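# Flip the upright steel cup mouth-down onto the plate

## Task

Invert the steel cup that currently has its open end facing up so that it ends up standing on the bench plate with its open end facing down, and release it once it is in place.

## Robot and tools

Robot: two arms, left_arm and right_arm, each with a two-finger parallel gripper. The fingers extend along the gripper's own +z axis and close along its y axis. The reported hand position is the point between the finger pads, roughly 1 cm short of the fingertips.

World frame (used in every result): origin on the table surface midway between the arms, +z up, +x outward over the table, and left_arm sits toward +y. The arm names do not correspond to the left or right side of any picture. Printed hand positions can be slightly wrong, more so when an arm is stretched far out.

execute_actions(actions): actions is a list of up to 15 actions. Each action is a list of up to 15 rows; each row lasts one control step of 1/30 s, and if fewer than 15 rows are given the final row is repeated for the remaining steps. A row is always 14 numbers in [-1, 1] covering both arms, even when only one moves: left_arm dx, dy, dz, rx, ry, rz, opening, then right_arm dx, dy, dz, rx, ry, rz, opening. dx..rz are an offset in the gripper's own axes, not a world pose, measured from that gripper's pose at the start of the action (for the first action of a call, the most recent pose reported in a result). Each row is relative to that same start, not to the previous row. Scale: 1.0 = 0.6 m for dx, dy, dz, and 1.0 = 180 degrees for the rotation vector rx, ry, rz. opening is absolute, not an offset: +1 fully open (0.094 m), -1 closed. An empty list just returns state and images.

move(target, speed, blocking): target is one 14-number row laid out exactly like an execute_actions row (both arms, gripper-frame offsets from the pose in the latest result showing one, same scaling, opening absolute). Each gripper travels a straight line to its target; both arms finish together, over 0.5 to 10 s, stopping short if 10 s is not enough. Rotation takes the shorter direction. speed is the path top speed in m/s, 0.002 to 0.5 (default 0.25); turning is capped at twice that in rad/s. Paths ignore obstacles and the other arm, grippers lag and may overshoot speed, particularly near full stretch. Faster motion and targets set deeper past a contact mean harder impacts and pressing. The opening is sent when the move starts. blocking=false returns after 0.5 s while motion continues; until a result shows the move ended, further moves and execute_actions are refused, so use wait or stop first. The result adds a move: line giving the ending (done, off_target, moving, held, fault), any limits (paced = the sent pose was clipped; held = a check blocked steps, after which the arm may surge faster than speed), and each gripper's remaining distance to its target. If only one arm is named, the other finished normally.

wait(seconds): 0 to 10 s; lets the scene run with the last commands held, returning early if a running move finishes. wait(0) checks a non-blocking move.

stop(): brakes a running move; faster arms need more distance. Fingers continue to their set opening.

zoom_image(camera, region): enlarged view of part of one camera's latest image; region = [x0, y0, x1, y1] pixels from the top-left, at most 504 x 504. Cameras: cam_head_left, cam_head_right, cam_high, cam_low (504x504), cam_left_wrist, cam_right_wrist (616x616 fisheye), delivered in that order. Calibration (K, distortion, T_world_to_cam) is supplied and may be off by a few degrees and millimetres; wrist camera poses follow the joints.

finished_scene(scene): ends the current scene by its number, irreversibly; the cup must already be mouth down on the plate and released, and stay that way. Answering without a tool call also ends everything.

Result lines: a state line per arm with end_effector_position (m) and end_effector_quat_wxyz; Hand target lines show where the controller is currently steering each gripper; grip_measured is the finger gap on the command scale (the last Joint positions value is the gap in metres, accurate to about 1 mm); joint torques are raw drive outputs with offset and noise, so not a clean load signal. 'pose unreachable' means the clearance check altered or blocked that arm's command. FAULT means an arm stopped; MOTOR HOT warns from 85 °C, and at 100 °C the arm goes limp and drops (OVER-TEMPERATURE FAULT). Joint limits (rad), base to wrist: waist ±2.880, shoulder 0 to 3.142, elbow 0 to 3.019, wrist pitch -1.693 to 1.571, wrist yaw ±1.571, wrist roll ±2.094.

Control behaviour: each step the command is clipped to at most 70 mm and 16 degrees from the measured pose, and position is favoured over orientation when both can't be met. Large offsets may need several actions; after an action the arm only continues to its last clipped pose. Arms tend to settle a centimetre or more low, and repeated zero offsets let them droop; to hold an arm still, send the correction back to its desired pose in the first call of a reply and zeros afterwards, aiming higher if it still sags. Elbows cannot fully straighten. The robot keeps executing the last command while you compose a reply.

Gripping: the fingers go to the grip_measured value you write, except near ±1. For a firm hold command roughly 0.03 below the current grip_measured; smaller margins grip more gently. Pads exert about 50-62 N, less on very thin parts, with a brief spike at first contact.

Avoid: dropping or knocking anything off the table (this fails the task), slamming or hard pushes, arms colliding with or pressing on each other, and keeping loads held long enough to overheat motors. Occasional external tugs on held parts or pushes on loose objects may occur. Quicker, smooth, low-effort motion is preferred.

Each tool is called after ">>>" as name([rows], argument=value, ...), one row to a line, values as JSON.

## Session

>>> execute_actions(actions=[])

Scene clock: 0.00 s.
left_arm: end_effector_position=(+0.1491, +0.0284, +0.1406) grip_measured=+1.000 end_effector_quat_wxyz=(+0.472, +0.752, +0.254, -0.384) | right_arm: end_effector_position=(+0.3903, -0.3330, +0.3849) grip_measured=+1.000 end_effector_quat_wxyz=(+0.515, +0.575, +0.483, +0.414)
Joint positions: left_arm=[-0.591  0.979  0.257  0.074  1.125  1.162  0.094] | right_arm=[-0.066  0.657  0.66  -0.136  0.305  1.59   0.094]
Joint velocities: left_arm=[-0.005 -0.015  0.017 -0.022 -0.051 -0.037  0.   ] | right_arm=[ 0.015 -0.005  0.002 -0.027 -0.095 -0.037  0.   ]
Joint torques (N m, as the arm reports them, + toward a larger angle): no reading
Motor temperatures (°C, as the motors report them): left_arm=[25 26 23 25 24 26] | right_arm=[25 24 23 22 23 24]
Hand target (left_arm): +0.155, +0.023, +0.150; +0.481, +0.752, +0.246, -0.379
Hand target (right_arm): +0.391, -0.333, +0.402; +0.521, +0.569, +0.474, +0.424

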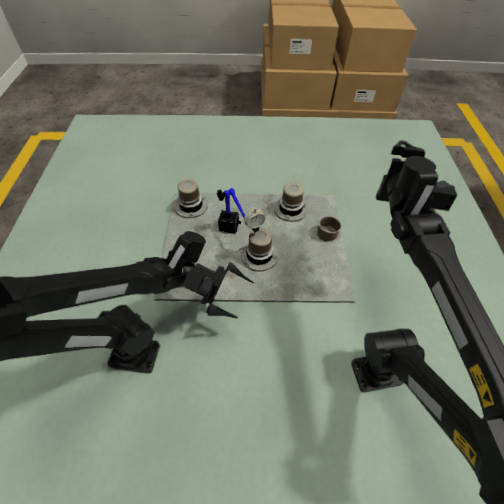

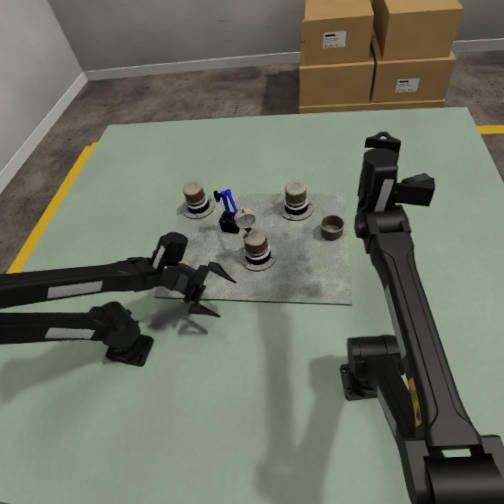

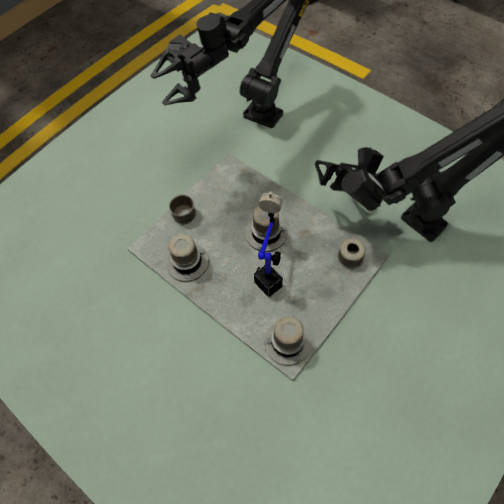

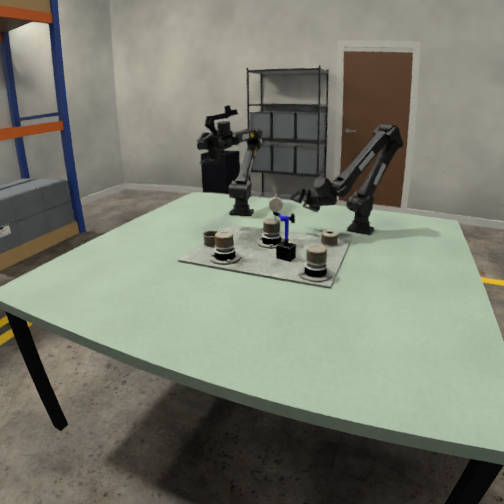

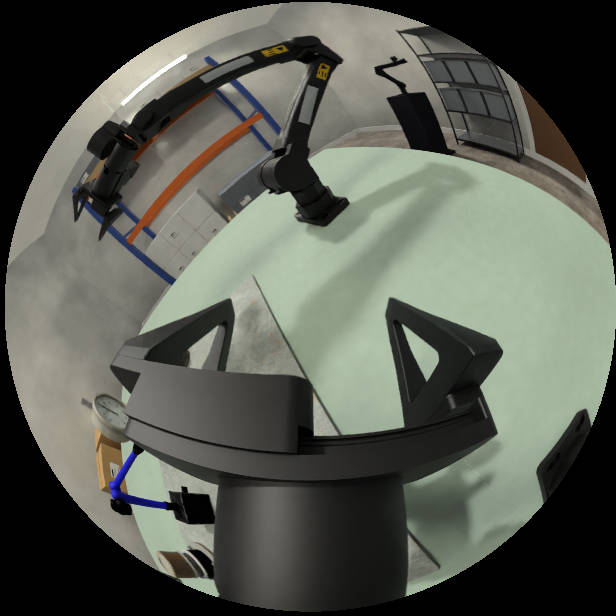

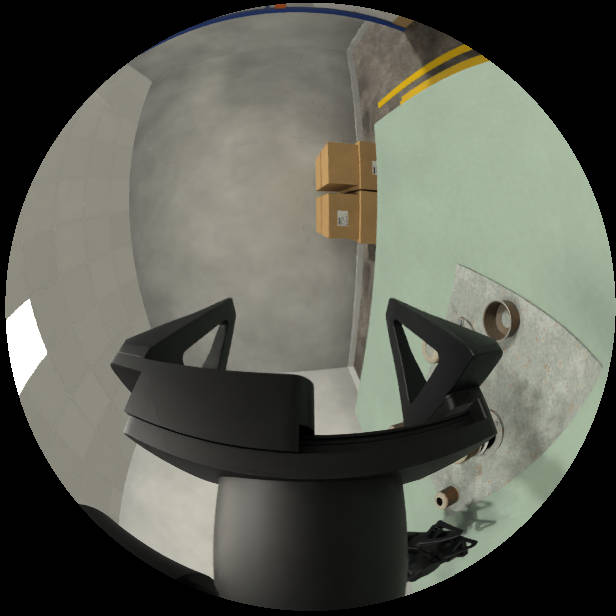

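>>> zoom_image(camera="cam_low", region=[170, 200, 290, 290])

>>> zoom_image(camera="cam_high", region=[120, 160, 240, 280])

Region (170, 200, 290, 290) of cam_low's 504x504 image, scaled by 4.200, with more detail than that image has; it fills the top 378 rows of this view, and the rest is white.

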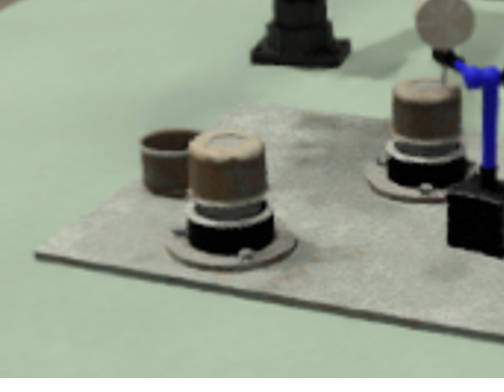

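Region (120, 160, 240, 280) of cam_high's 504x504 image, scaled by 4.200, with more detail than that image has.

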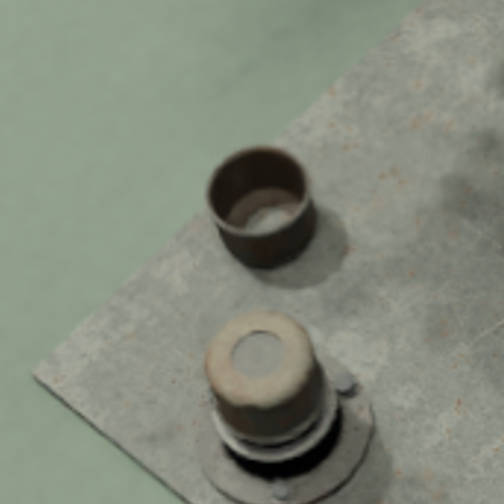

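>>> move(target=[0,0,0,0,0,0,1,0.11,-0.517,-0.055,0,0,-0.5,1])

>>> move(target=[0,0,0,0,0,0,1,0,0,0,-0.1,0,0,1])

Scene clock: 24.20 s.
left_arm: end_effector_position=(+0.1491, +0.0284, +0.1406) grip_measured=+1.000 end_effector_quat_wxyz=(+0.472, +0.752, +0.254, -0.384) | right_arm: end_effector_position=(+0.3339, -0.2606, +0.0892) grip_measured=+1.000 end_effector_quat_wxyz=(+0.661, +0.073, +0.744, -0.067)
Joint positions: left_arm=[-0.591  0.979  0.257  0.074  1.125  1.162  0.094] | right_arm=[0.367 1.643 0.067 1.416 0.739 0.106 0.094]
Joint velocities: left_arm=[ 0.005 -0.015  0.002  0.007  0.037 -0.007  0.   ] | right_arm=[ 0.005  0.005  0.017  0.007 -0.007  0.007  0.   ]
Joint torques (N m, as the arm reports them, + toward a larger angle): left_arm=[ 2.33 -3.98  7.51  1.33  0.57 -0.04] | right_arm=[-0.48 -4.58  1.02  2.27  0.1  -0.13]
Motor temperatures (°C, as the motors report them): left_arm=[25 26 25 25 25 26] | right_arm=[25 24 27 22 23 24]
Hand target (left_arm): +0.149, +0.028, +0.141; +0.472, +0.752, +0.254, -0.384
Hand target (right_arm): +0.332, -0.260, +0.086; +0.658, +0.063, +0.747, -0.074
Off the commanded pose (left_arm): 0.000 m, 0 deg.
Off the commanded pose (right_arm): 0.010 m, 1 deg.
move: done
camera_calibration (this result's frames):
cam_right_wrist: T_world_to_cam=[[-0.193464, -0.981022, 0.0129608, -0.192309], [-0.673305, 0.123148, -0.729037, 0.326397], [0.713605, -0.149769, -0.684351, -0.0891355], [0, 0, 0, 1]] pos_world=[0.246167, -0.242204, 0.179448]

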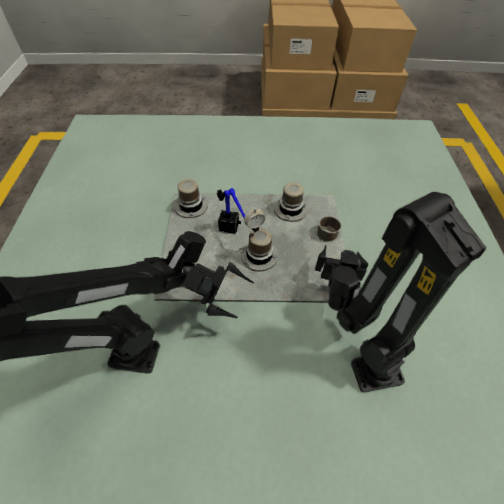

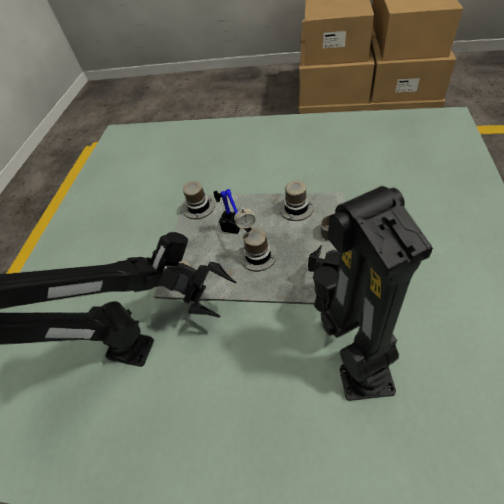

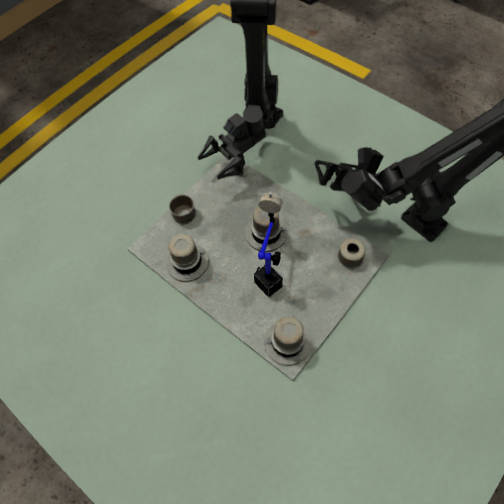

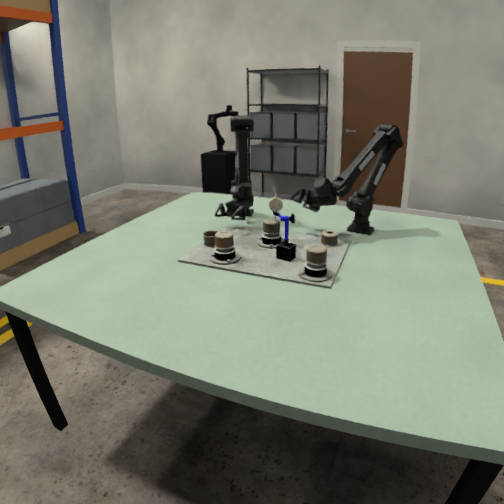

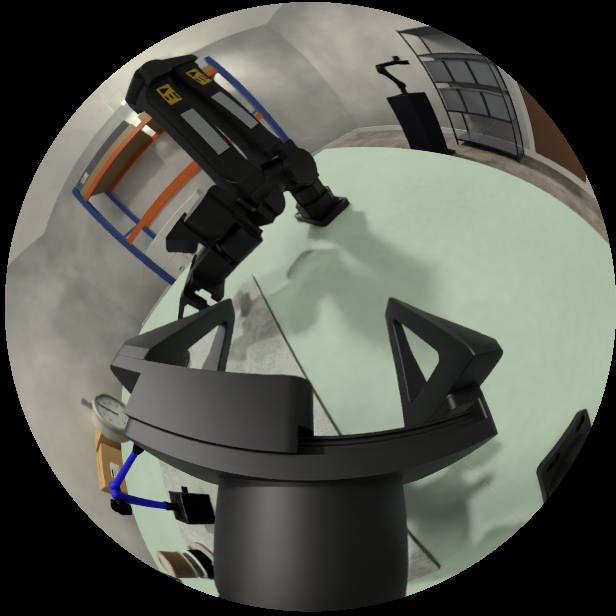

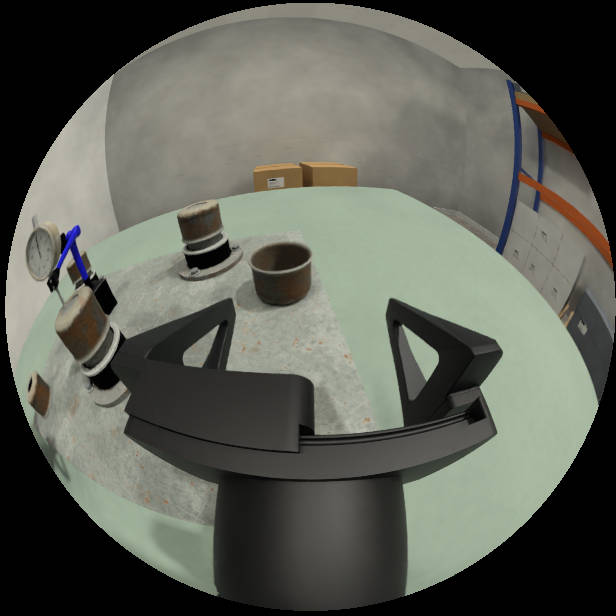

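Scene clock: 25.13 s.
left_arm: end_effector_position=(+0.1491, +0.0284, +0.1406) grip_measured=+1.000 end_effector_quat_wxyz=(+0.472, +0.752, +0.254, -0.384) | right_arm: end_effector_position=(+0.3348, -0.2545, +0.0919) grip_measured=+1.000 end_effector_quat_wxyz=(+0.664, -0.006, +0.746, +0.042)
Joint positions: left_arm=[-0.591  0.979  0.257  0.074  1.125  1.162  0.094] | right_arm=[0.173 1.665 0.017 1.53  0.28  0.088 0.094]
Joint velocities: left_arm=[ 0.005  0.005 -0.022  0.012  0.022  0.095  0.   ] | right_arm=[-0.005 -0.005 -0.007  0.007  0.007 -0.051  0.   ]
Joint torques (N m, as the arm reports them, + toward a larger angle): left_arm=[ 2.32 -3.98  7.52  1.33  0.57 -0.04] | right_arm=[-0.32 -6.49  0.86  1.63  0.07 -0.01]
Motor temperatures (°C, as the motors report them): left_arm=[25 26 25 25 25 26] | right_arm=[25 24 27 22 23 24]
Hand target (left_arm): +0.149, +0.028, +0.141; +0.472, +0.752, +0.254, -0.384
Hand target (right_arm): +0.334, -0.252, +0.092; +0.664, -0.008, +0.746, +0.044
Off the commanded pose (left_arm): 0.000 m, 0 deg.
Off the commanded pose (right_arm): 0.007 m, 3 deg.
move: held (right_arm); limits=held; held on 10 of 28 steps (right_arm), including the last (right_arm)
pose unreachable (right arm): on one or more control steps of this call, first in action 0 (counted from 0), this arm could not follow its commanded pose, so it was not sent that pose on those steps. On the call's last step it was still not sent that pose. It may still have moved: this result reports where it is.
cause: the commanded pose would bring two parts of the arm too close to each other (its shoulder (the part past joint 1) and its forearm (the part past joint 3), with joints 2 (shoulder) and 3 (elbow) between them).
camera_calibration (this result's frames):
cam_right_wrist: T_world_to_cam=[[0.0674891, -0.996745, -0.0441042, -0.272361], [-0.681891, -0.0138108, -0.731323, 0.296433], [0.728333, 0.0794306, -0.680604, -0.0339527], [0, 0, 0, 1]] pos_world=[0.245245, -0.264683, 0.181668]

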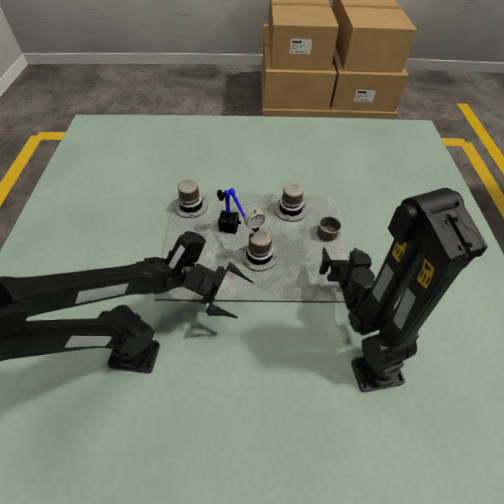

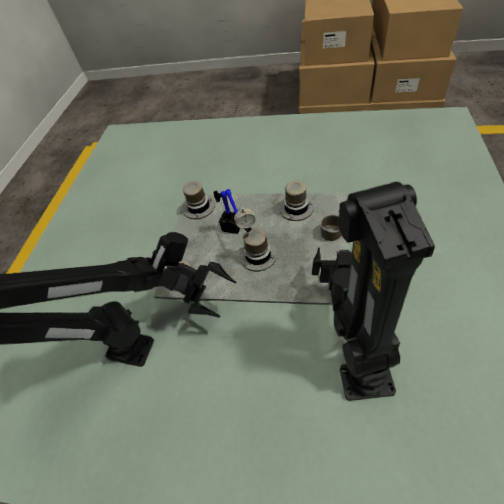

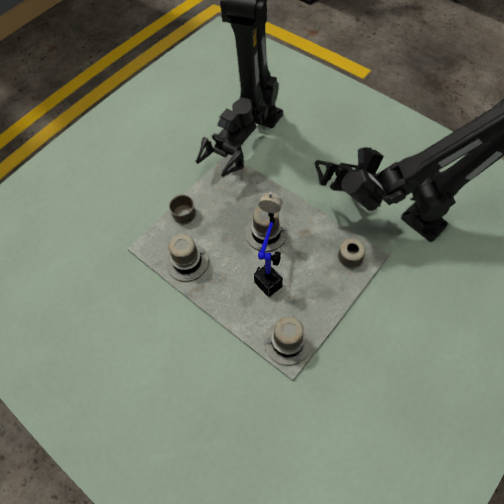

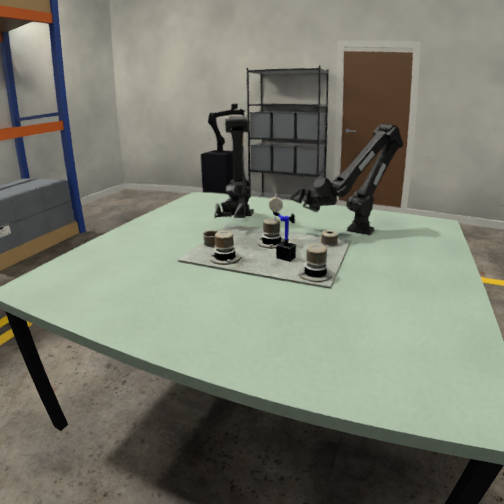

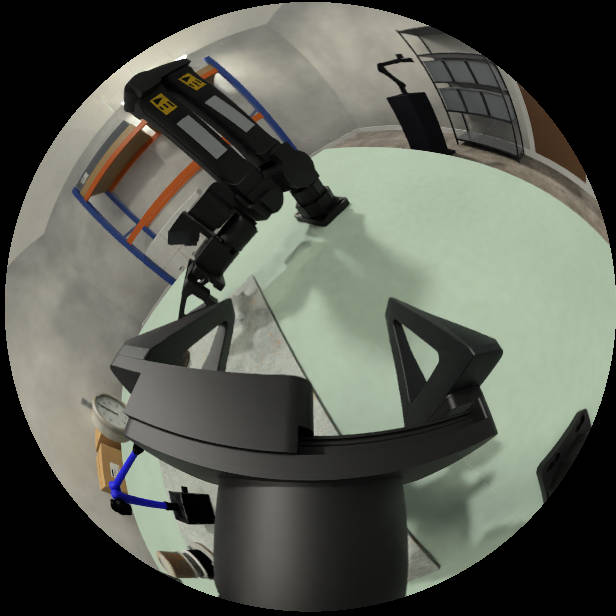

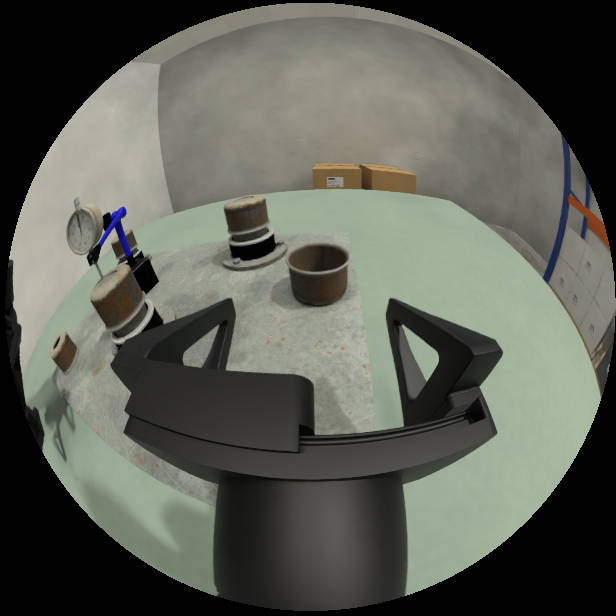

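>>> move(target=[0,0,0,0,0,0,1,-0.03,-0.014,0.215,0,0,0,1])

Scene clock: 28.90 s.
left_arm: end_effector_position=(+0.1491, +0.0284, +0.1406) grip_measured=+1.000 end_effector_quat_wxyz=(+0.472, +0.752, +0.254, -0.384) | right_arm: end_effector_position=(+0.4618, -0.2531, +0.1035) grip_measured=+1.000 end_effector_quat_wxyz=(+0.671, +0.001, +0.739, +0.050)
Joint positions: left_arm=[-0.591  0.979  0.257  0.074  1.125  1.162  0.094] | right_arm=[0.025 1.685 0.339 1.252 0.131 0.088 0.094]
Joint velocities: left_arm=[-0.015 -0.005  0.002  0.002 -0.007  0.095  0.   ] | right_arm=[ 0.005  0.005  0.007 -0.017 -0.066  0.037  0.   ]
Joint torques (N m, as the arm reports them, + toward a larger angle): left_arm=[ 2.34 -3.94  7.52  1.33  0.57 -0.04] | right_arm=[-1.21 -8.28  4.24  1.38 -0.1  -0.14]
Motor temperatures (°C, as the motors report them): left_arm=[25 26 25 25 25 26] | right_arm=[25 24 26 22 23 24]
Hand target (left_arm): +0.149, +0.028, +0.141; +0.472, +0.752, +0.254, -0.384
Hand target (right_arm): +0.465, -0.254, +0.095; +0.664, -0.005, +0.746, +0.043
Off the commanded pose (left_arm): 0.000 m, 0 deg.
Off the commanded pose (right_arm): 0.010 m, 2 deg.
move: done
camera_calibration (this result's frames):
cam_right_wrist: T_world_to_cam=[[0.0692025, -0.995516, -0.0644861, -0.277366], [-0.668078, 0.0017586, -0.744089, 0.390399], [0.740866, 0.0945746, -0.664961, -0.122269], [0, 0, 0, 1]] pos_world=[0.370596, -0.265245, 0.191302]

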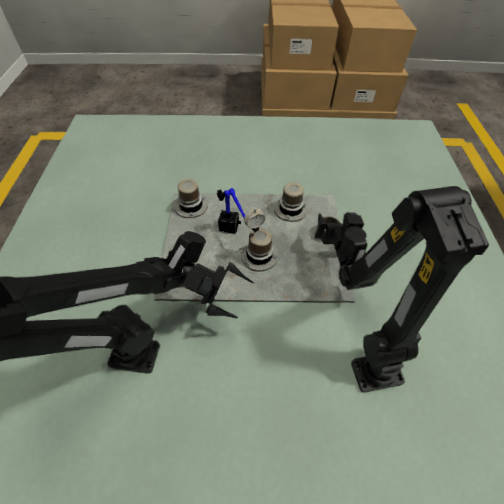

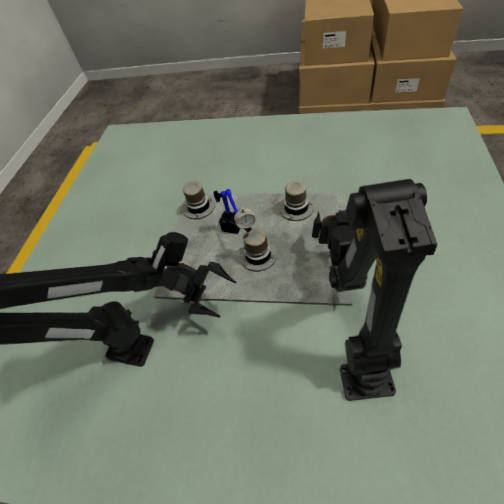

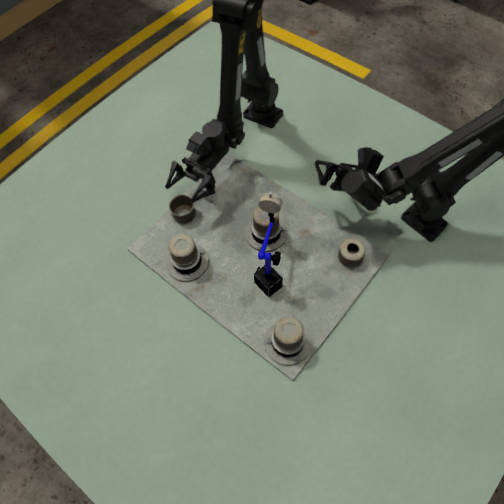

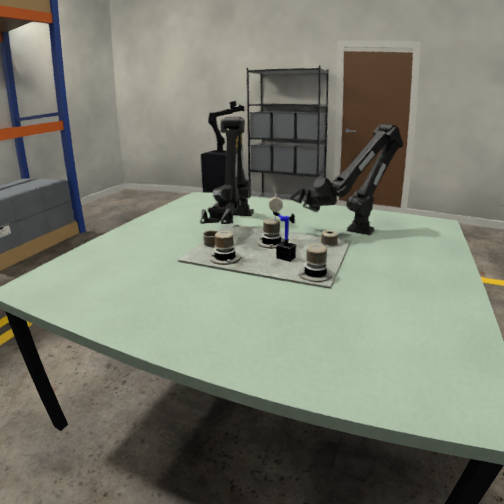

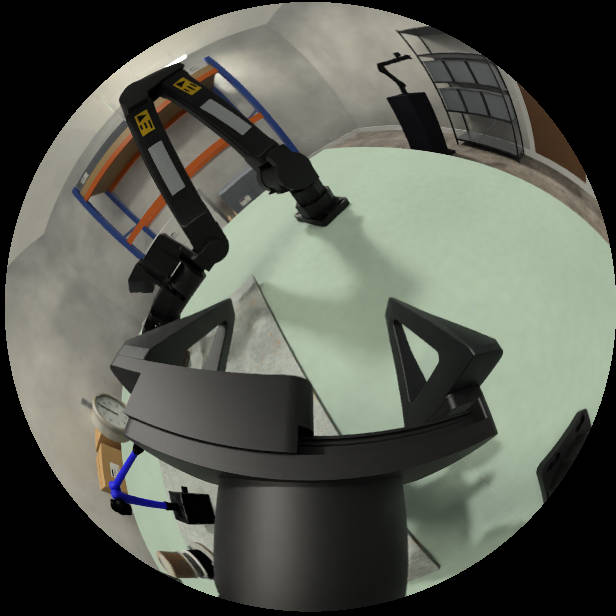

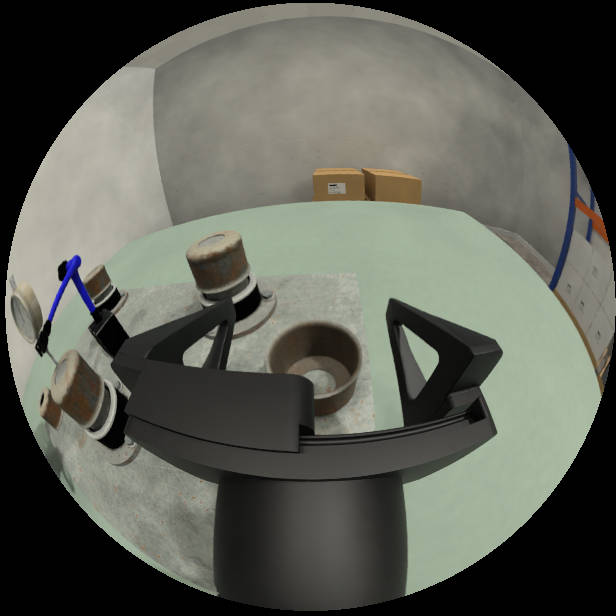

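>>> move(target=[0,0,0,0,0,0,1,0.112,-0.006,0.03,0,0,0,1], speed=0.08)

Scene clock: 32.30 s.
left_arm: end_effector_position=(+0.1491, +0.0284, +0.1406) grip_measured=+1.000 end_effector_quat_wxyz=(+0.472, +0.752, +0.254, -0.384) | right_arm: end_effector_position=(+0.4710, -0.2512, +0.0396) grip_measured=+1.000 end_effector_quat_wxyz=(+0.669, +0.000, +0.741, +0.049)
Joint positions: left_arm=[-0.591  0.979  0.257  0.074  1.125  1.162  0.094] | right_arm=[0.025 2.003 0.393 1.509 0.131 0.086 0.094]
Joint velocities: left_arm=[ 0.005 -0.005  0.027  0.017 -0.007 -0.051  0.   ] | right_arm=[-0.015 -0.005 -0.002  0.002  0.051  0.007  0.   ]
Joint torques (N m, as the arm reports them, + toward a larger angle): left_arm=[ 2.32 -3.94  7.52  1.33  0.57 -0.04] | right_arm=[ -0.84 -10.45   2.11   2.44   0.05   0.  ]
Motor temperatures (°C, as the motors report them): left_arm=[25 26 25 25 25 26] | right_arm=[25 24 26 22 23 24]
Hand target (left_arm): +0.149, +0.028, +0.141; +0.472, +0.752, +0.254, -0.384
Hand target (right_arm): +0.474, -0.250, +0.036; +0.671, +0.001, +0.739, +0.050
Off the commanded pose (left_arm): 0.000 m, 0 deg.
Off the commanded pose (right_arm): 0.005 m, 0 deg.
move: done
camera_calibration (this result's frames):
cam_right_wrist: T_world_to_cam=[[0.0686394, -0.99573, -0.061733, -0.280175], [-0.672406, -0.000461808, -0.740183, 0.350394], [0.736993, 0.0923154, -0.669566, -0.170356], [0, 0, 0, 1]] pos_world=[0.380389, -0.26309, 0.127995]

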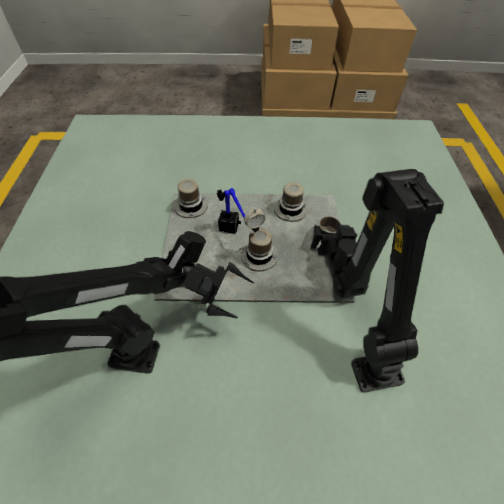

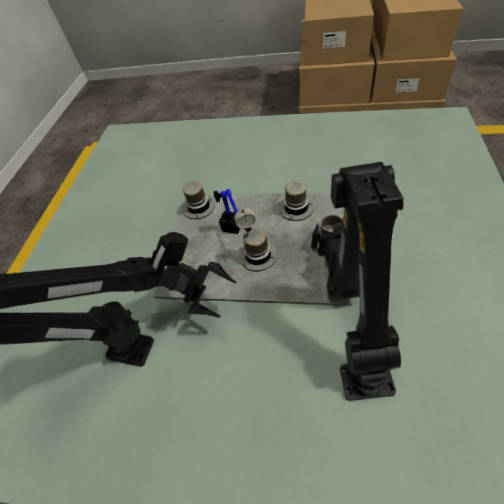

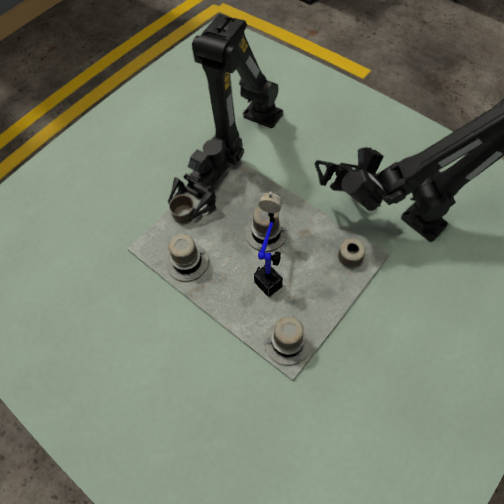

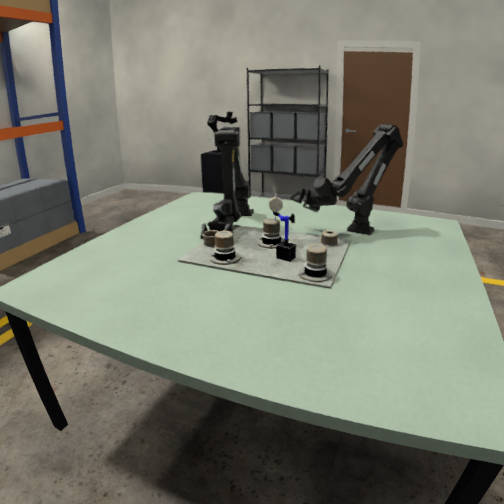

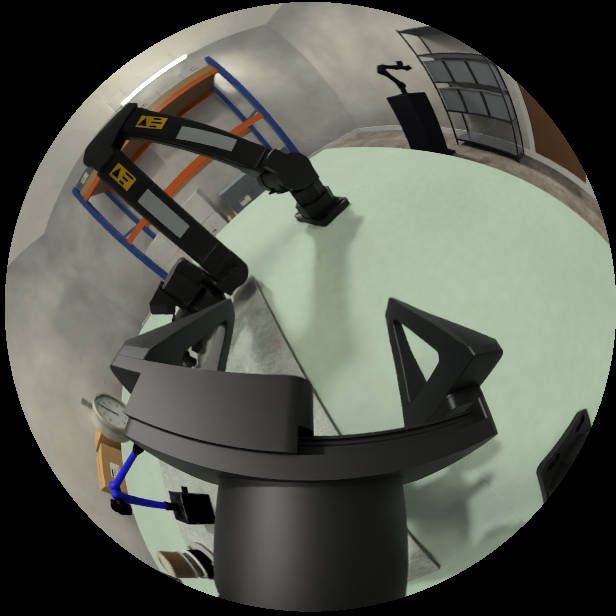

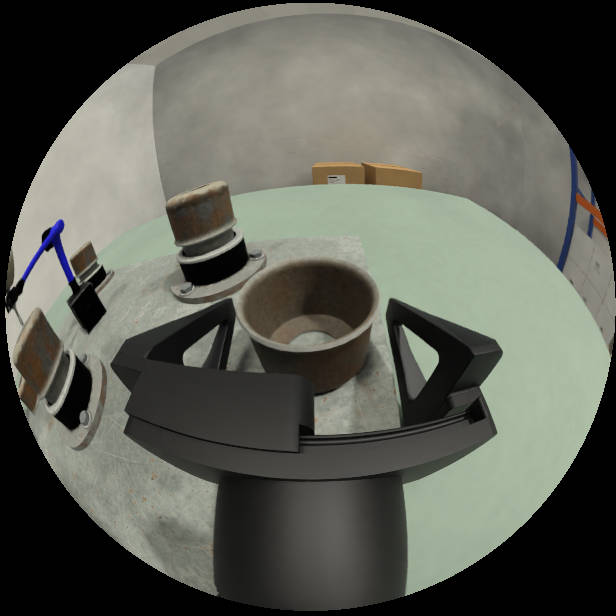

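>>> move(target=[0,0,0,0,0,0,1,0.016,0,0.028,0,0,0,1], speed=0.05)

>>> move(target=[0,0,0,0,0,0,1,0,0,0,0,0,0,0.3])

Scene clock: 38.20 s.
left_arm: end_effector_position=(+0.1491, +0.0284, +0.1406) grip_measured=+1.000 end_effector_quat_wxyz=(+0.472, +0.752, +0.254, -0.384) | right_arm: end_effector_position=(+0.4844, -0.2486, +0.0405) grip_measured=+1.000 end_effector_quat_wxyz=(+0.677, +0.000, +0.735, +0.050)
Joint positions: left_arm=[-0.591  0.979  0.257  0.074  1.125  1.162  0.094] | right_arm=[0.025 2.02  0.431 1.509 0.13  0.084 0.094]
Joint velocities: left_arm=[ 0.015 -0.005 -0.002  0.012 -0.125 -0.066  0.   ] | right_arm=[-0.005 -0.005 -0.037  0.012 -0.022 -0.066  0.   ]
Joint torques (N m, as the arm reports them, + toward a larger angle): left_arm=[ 2.31 -3.97  7.52  1.33  0.57 -0.04] | right_arm=[ -1.07 -10.18   2.32   1.62  -0.11  -0.01]
Motor temperatures (°C, as the motors report them): left_arm=[25 26 25 25 25 26] | right_arm=[25 24 25 22 23 24]
Hand target (left_arm): +0.149, +0.028, +0.141; +0.472, +0.752, +0.254, -0.384
Hand target (right_arm): +0.486, -0.249, +0.029; +0.669, +0.000, +0.741, +0.049
Off the commanded pose (left_arm): 0.000 m, 0 deg.
Off the commanded pose (right_arm): 0.012 m, 1 deg.
move: off_target (right_arm)
camera_calibration (this result's frames):
cam_right_wrist: T_world_to_cam=[[0.0707928, -0.995493, -0.0631013, -0.279321], [-0.657277, 0.00103041, -0.753649, 0.353649], [0.750317, 0.0948279, -0.654241, -0.186219], [0, 0, 0, 1]] pos_world=[0.391943, -0.260768, 0.127069]

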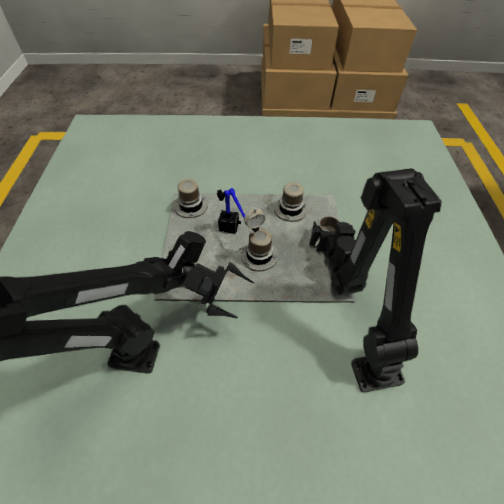

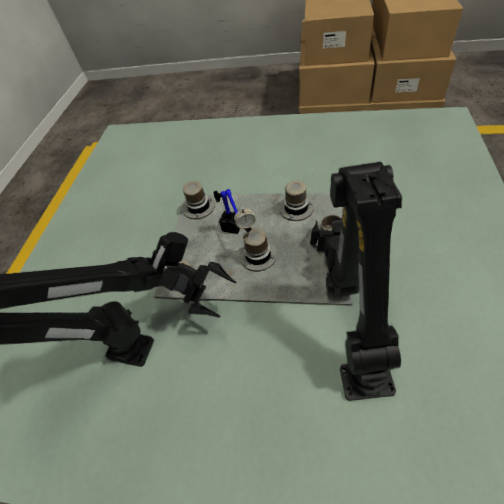

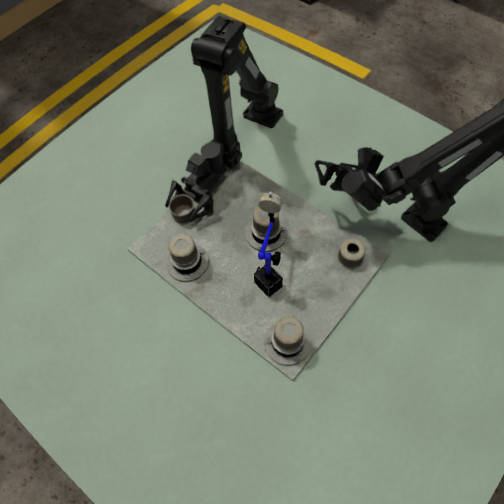

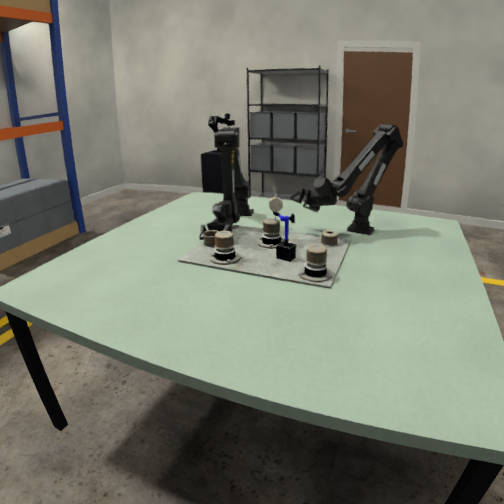

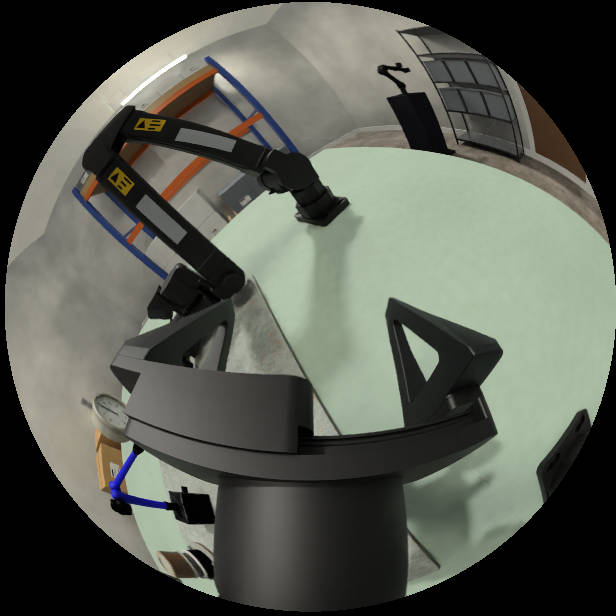

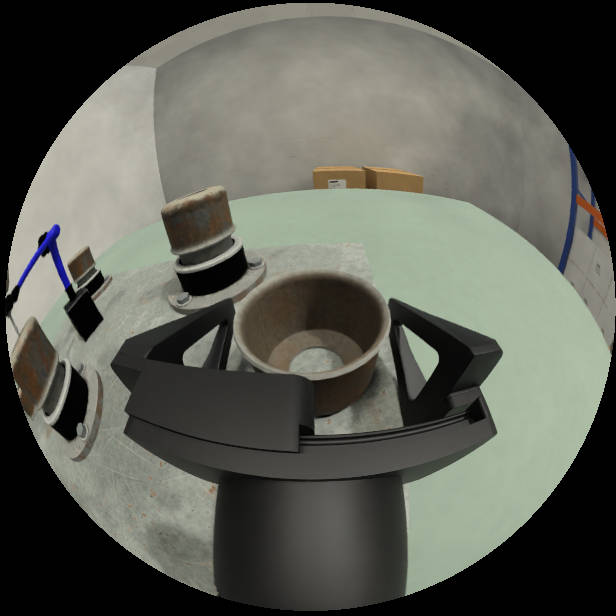

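Scene clock: 38.70 s.
left_arm: end_effector_position=(+0.1491, +0.0284, +0.1406) grip_measured=+1.000 end_effector_quat_wxyz=(+0.472, +0.752, +0.254, -0.384) | right_arm: end_effector_position=(+0.4848, -0.2514, +0.0407) grip_measured=+0.486 end_effector_quat_wxyz=(+0.677, +0.001, +0.734, +0.045)
Joint positions: left_arm=[-0.591  0.979  0.257  0.074  1.125  1.162  0.094] | right_arm=[0.02  2.02  0.431 1.51  0.133 0.078 0.07 ]
Joint velocities: left_arm=[ 0.005 -0.015 -0.017 -0.012  0.007  0.022  0.   ] | right_arm=[ 0.005  0.005 -0.012 -0.017 -0.051  0.037  0.   ]
Joint torques (N m, as the arm reports them, + toward a larger angle): left_arm=[ 2.34 -3.97  7.53  1.33  0.57 -0.04] | right_arm=[ -0.48 -13.01   1.37   1.68  -0.14   0.03]
Motor temperatures (°C, as the motors report them): left_arm=[25 26 25 25 25 26] | right_arm=[25 24 25 22 23 24]
Hand target (left_arm): +0.149, +0.028, +0.141; +0.472, +0.752, +0.254, -0.384
Hand target (right_arm): +0.484, -0.249, +0.040; +0.677, +0.000, +0.735, +0.050
Off the commanded pose (left_arm): 0.000 m, 0 deg.
Off the commanded pose (right_arm): 0.003 m, 1 deg.
move: done
camera_calibration (this result's frames):
cam_right_wrist: T_world_to_cam=[[0.0633766, -0.996369, -0.05686, -0.278982], [-0.656345, 0.0013064, -0.75446, 0.353708], [0.751794, 0.0851348, -0.653879, -0.189295], [0, 0, 0, 1]] pos_world=[0.392146, -0.262315, 0.12722]

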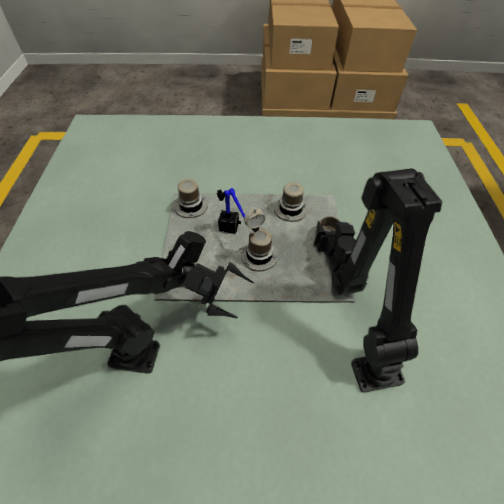

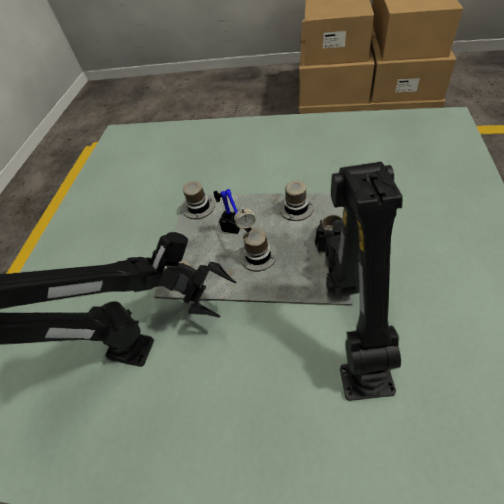

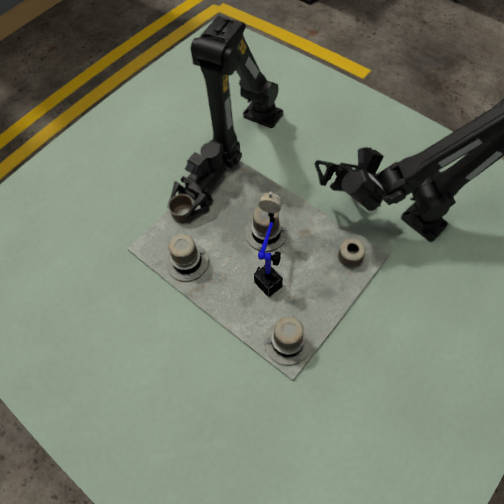

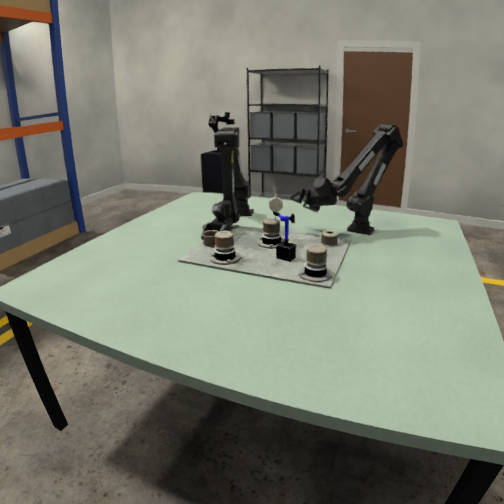

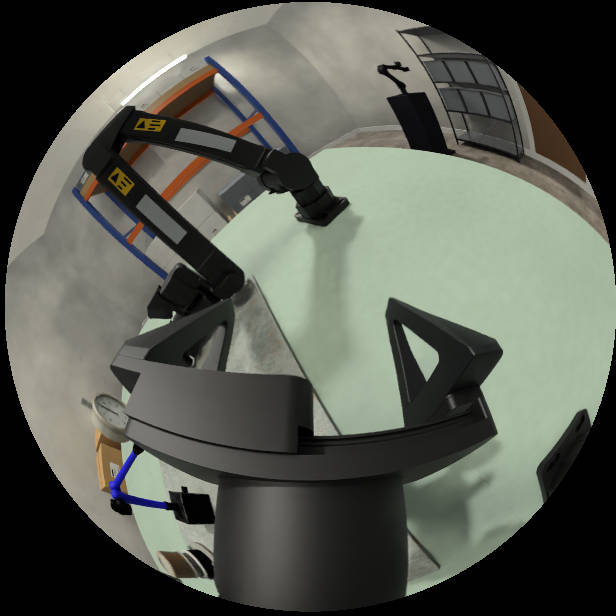

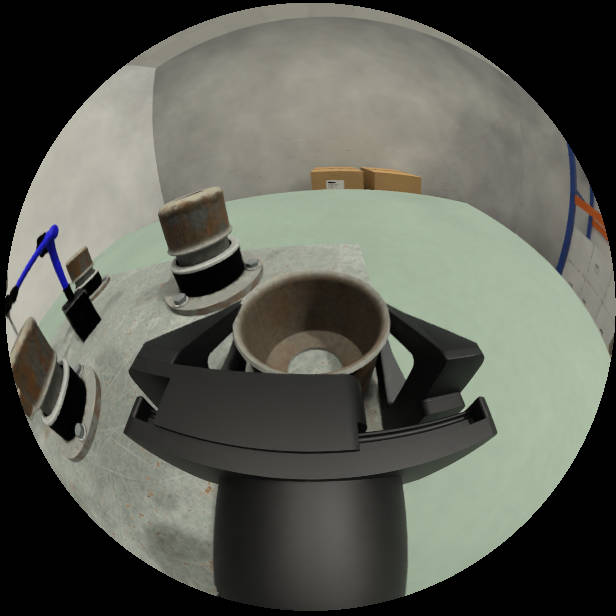

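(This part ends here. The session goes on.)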